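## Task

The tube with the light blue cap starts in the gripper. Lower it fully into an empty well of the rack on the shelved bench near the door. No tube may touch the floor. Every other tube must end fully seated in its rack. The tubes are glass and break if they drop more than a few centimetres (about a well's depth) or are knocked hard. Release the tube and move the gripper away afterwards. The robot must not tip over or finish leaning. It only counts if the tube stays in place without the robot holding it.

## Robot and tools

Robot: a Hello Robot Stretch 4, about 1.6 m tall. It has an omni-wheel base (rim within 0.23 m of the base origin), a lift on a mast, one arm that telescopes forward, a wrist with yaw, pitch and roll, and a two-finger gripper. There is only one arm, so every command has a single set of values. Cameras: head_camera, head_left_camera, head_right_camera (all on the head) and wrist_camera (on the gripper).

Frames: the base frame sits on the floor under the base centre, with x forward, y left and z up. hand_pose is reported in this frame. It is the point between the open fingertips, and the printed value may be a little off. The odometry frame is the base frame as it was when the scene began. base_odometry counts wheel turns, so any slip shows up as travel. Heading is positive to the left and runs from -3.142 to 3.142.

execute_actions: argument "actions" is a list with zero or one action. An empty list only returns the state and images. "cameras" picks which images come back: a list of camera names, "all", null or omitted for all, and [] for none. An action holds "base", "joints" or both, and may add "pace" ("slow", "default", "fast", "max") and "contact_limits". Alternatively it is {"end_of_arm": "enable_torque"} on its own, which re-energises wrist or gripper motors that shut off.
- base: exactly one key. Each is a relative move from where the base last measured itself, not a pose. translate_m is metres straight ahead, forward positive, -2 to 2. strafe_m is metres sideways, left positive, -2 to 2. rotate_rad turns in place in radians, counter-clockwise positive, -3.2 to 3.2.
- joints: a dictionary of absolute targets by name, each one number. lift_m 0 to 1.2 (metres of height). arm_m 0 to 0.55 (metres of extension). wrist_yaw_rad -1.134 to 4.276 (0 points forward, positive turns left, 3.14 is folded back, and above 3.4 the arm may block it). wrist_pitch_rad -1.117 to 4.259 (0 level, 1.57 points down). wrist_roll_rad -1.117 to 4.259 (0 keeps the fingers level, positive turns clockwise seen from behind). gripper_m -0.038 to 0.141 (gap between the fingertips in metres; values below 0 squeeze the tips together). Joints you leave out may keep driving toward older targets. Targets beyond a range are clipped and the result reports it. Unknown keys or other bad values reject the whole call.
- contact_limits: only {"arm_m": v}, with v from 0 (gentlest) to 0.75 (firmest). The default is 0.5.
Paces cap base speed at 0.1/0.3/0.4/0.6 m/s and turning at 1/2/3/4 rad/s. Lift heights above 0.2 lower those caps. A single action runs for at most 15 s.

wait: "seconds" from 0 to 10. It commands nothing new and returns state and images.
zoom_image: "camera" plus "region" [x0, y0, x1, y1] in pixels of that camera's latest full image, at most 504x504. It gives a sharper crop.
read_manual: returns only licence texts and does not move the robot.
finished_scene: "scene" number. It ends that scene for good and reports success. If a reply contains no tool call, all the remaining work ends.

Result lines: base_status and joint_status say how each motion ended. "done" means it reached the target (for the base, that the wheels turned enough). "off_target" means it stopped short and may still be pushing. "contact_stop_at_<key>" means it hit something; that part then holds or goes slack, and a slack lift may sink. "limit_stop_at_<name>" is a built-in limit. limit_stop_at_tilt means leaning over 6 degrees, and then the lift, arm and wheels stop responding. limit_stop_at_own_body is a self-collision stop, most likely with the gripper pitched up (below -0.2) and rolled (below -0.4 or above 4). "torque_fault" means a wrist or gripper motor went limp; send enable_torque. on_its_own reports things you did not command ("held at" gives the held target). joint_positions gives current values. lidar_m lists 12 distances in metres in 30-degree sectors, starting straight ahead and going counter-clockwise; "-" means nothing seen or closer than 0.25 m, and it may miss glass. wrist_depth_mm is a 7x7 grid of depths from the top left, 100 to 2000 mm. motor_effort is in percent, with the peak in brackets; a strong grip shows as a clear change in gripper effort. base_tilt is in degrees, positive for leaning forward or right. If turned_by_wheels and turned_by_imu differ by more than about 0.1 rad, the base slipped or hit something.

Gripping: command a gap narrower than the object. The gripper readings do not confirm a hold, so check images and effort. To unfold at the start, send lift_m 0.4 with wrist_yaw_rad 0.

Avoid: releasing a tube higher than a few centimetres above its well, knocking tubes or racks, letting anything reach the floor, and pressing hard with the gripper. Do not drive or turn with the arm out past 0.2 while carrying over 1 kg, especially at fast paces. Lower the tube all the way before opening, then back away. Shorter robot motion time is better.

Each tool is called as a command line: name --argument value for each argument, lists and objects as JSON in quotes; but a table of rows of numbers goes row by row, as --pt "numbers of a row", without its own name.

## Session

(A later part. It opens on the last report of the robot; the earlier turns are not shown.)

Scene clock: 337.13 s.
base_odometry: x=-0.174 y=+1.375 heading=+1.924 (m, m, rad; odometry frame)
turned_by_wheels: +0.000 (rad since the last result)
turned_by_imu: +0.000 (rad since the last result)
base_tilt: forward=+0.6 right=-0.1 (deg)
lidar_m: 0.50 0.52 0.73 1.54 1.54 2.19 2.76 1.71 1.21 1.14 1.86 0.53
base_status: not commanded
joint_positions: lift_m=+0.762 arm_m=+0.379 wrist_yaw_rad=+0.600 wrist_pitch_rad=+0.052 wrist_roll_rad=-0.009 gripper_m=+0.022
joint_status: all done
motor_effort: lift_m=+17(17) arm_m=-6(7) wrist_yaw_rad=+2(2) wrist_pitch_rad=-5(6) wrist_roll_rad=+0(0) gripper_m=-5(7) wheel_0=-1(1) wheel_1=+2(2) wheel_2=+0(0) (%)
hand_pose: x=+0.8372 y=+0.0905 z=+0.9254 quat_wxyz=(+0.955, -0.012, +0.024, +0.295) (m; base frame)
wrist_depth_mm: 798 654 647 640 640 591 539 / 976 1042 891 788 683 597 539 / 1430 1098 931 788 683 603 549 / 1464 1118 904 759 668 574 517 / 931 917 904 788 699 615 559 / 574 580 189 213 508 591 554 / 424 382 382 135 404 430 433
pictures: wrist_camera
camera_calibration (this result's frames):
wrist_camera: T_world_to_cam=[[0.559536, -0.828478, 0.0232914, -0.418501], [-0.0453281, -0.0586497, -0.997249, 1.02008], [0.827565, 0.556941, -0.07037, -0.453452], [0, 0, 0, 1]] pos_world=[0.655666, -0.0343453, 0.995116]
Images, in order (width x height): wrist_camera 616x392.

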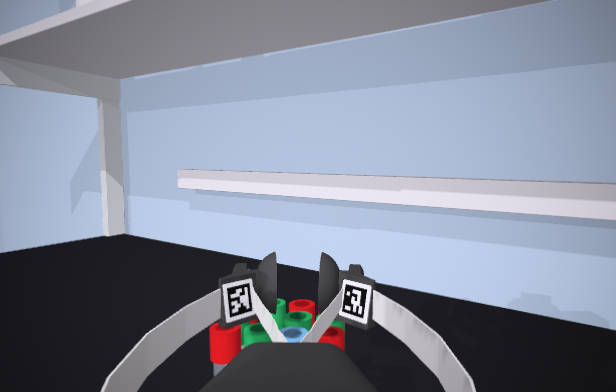

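execute_actions --actions '[{"joints":{"lift_m":0.81}}]' --cameras '[]'

execute_actions --actions '[{"joints":{"arm_m":0.05}}]' --cameras '["head_camera"]'

zoom_image --camera "head_camera" --region '[155, 290, 200, 345]'

Scene clock: 344.30 s.
base_odometry: x=-0.174 y=+1.375 heading=+1.924 (m, m, rad; odometry frame)
turned_by_wheels: +0.000 (rad since the last result)
turned_by_imu: +0.001 (rad since the last result)
base_tilt: forward=+0.6 right=-0.1 (deg)
lidar_m: 0.52 0.55 0.74 1.55 1.55 2.18 2.68 1.68 1.21 1.15 1.84 0.53
base_status: not commanded
joint_positions: lift_m=+0.810 arm_m=+0.379 wrist_yaw_rad=+0.600 wrist_pitch_rad=+0.052 wrist_roll_rad=-0.009 gripper_m=+0.022
joint_status: all done
motor_effort: lift_m=+22(24) arm_m=-7(7) wrist_yaw_rad=+1(2) wrist_pitch_rad=-7(6) wrist_roll_rad=+0(0) gripper_m=-1(3) wheel_0=-1(1) wheel_1=+1(2) wheel_2=+0(0) (%)
hand_pose: x=+0.8372 y=+0.0905 z=+0.9730 quat_wxyz=(+0.955, -0.012, +0.024, +0.295) (m; base frame)
wrist_depth_mm: 1366 615 500 500 496 496 496 / 891 904 866 759 676 597 539 / 1430 1098 931 798 683 603 549 / 1464 1118 904 759 668 603 549 / 1430 1098 931 809 691 597 525 / 707 699 189 213 615 627 564 / 512 462 512 135 488 521 521
pictures: none
No camera images: the call's "cameras" was empty. Leave "cameras" out to get every camera's image.

Scene clock: 346.40 s.
base_odometry: x=-0.174 y=+1.375 heading=+1.924 (m, m, rad; odometry frame)
turned_by_wheels: +0.000 (rad since the last result)
turned_by_imu: +0.001 (rad since the last result)
base_tilt: forward=+0.5 right=-0.1 (deg)
lidar_m: 0.51 0.54 0.71 1.51 1.55 2.19 2.75 1.66 1.21 1.15 1.81 0.54
base_status: not commanded
joint_positions: lift_m=+0.810 arm_m=+0.051 wrist_yaw_rad=+0.600 wrist_pitch_rad=+0.052 wrist_roll_rad=-0.009 gripper_m=+0.022
joint_status: all done
motor_effort: lift_m=+22(22) arm_m=-7(5) wrist_yaw_rad=+1(1) wrist_pitch_rad=-6(6) wrist_roll_rad=+0(0) gripper_m=-5(4) wheel_0=-1(1) wheel_1=+2(2) wheel_2=-1(0) (%)
hand_pose: x=+0.5092 y=+0.0906 z=+0.9729 quat_wxyz=(+0.955, -0.012, +0.024, +0.296) (m; base frame)
wrist_depth_mm: 1756 1661 1336 1098 1008 866 778 / 1808 1708 1281 1025 854 854 788 / 1863 1708 1366 1182 1042 917 820 / 1863 1708 1397 1182 1025 891 809 / 1808 1138 1138 1138 1025 931 831 / 707 707 189 213 508 723 732 / 539 466 517 135 492 517 525
pictures: head_camera
Images, in order (width x height): head_camera 420x560.

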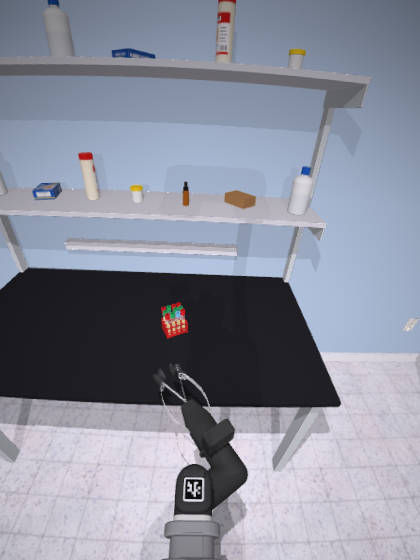

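Region (155, 290, 200, 345) of head_camera's 420x560 image, scaled by 9.164, with more detail than that image has; it fills the left 412 columns of this view, and the rest is white.

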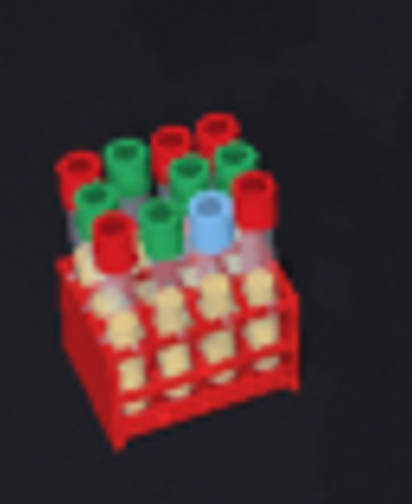

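finished_scene --scene 1

The scene is finished: the task was done.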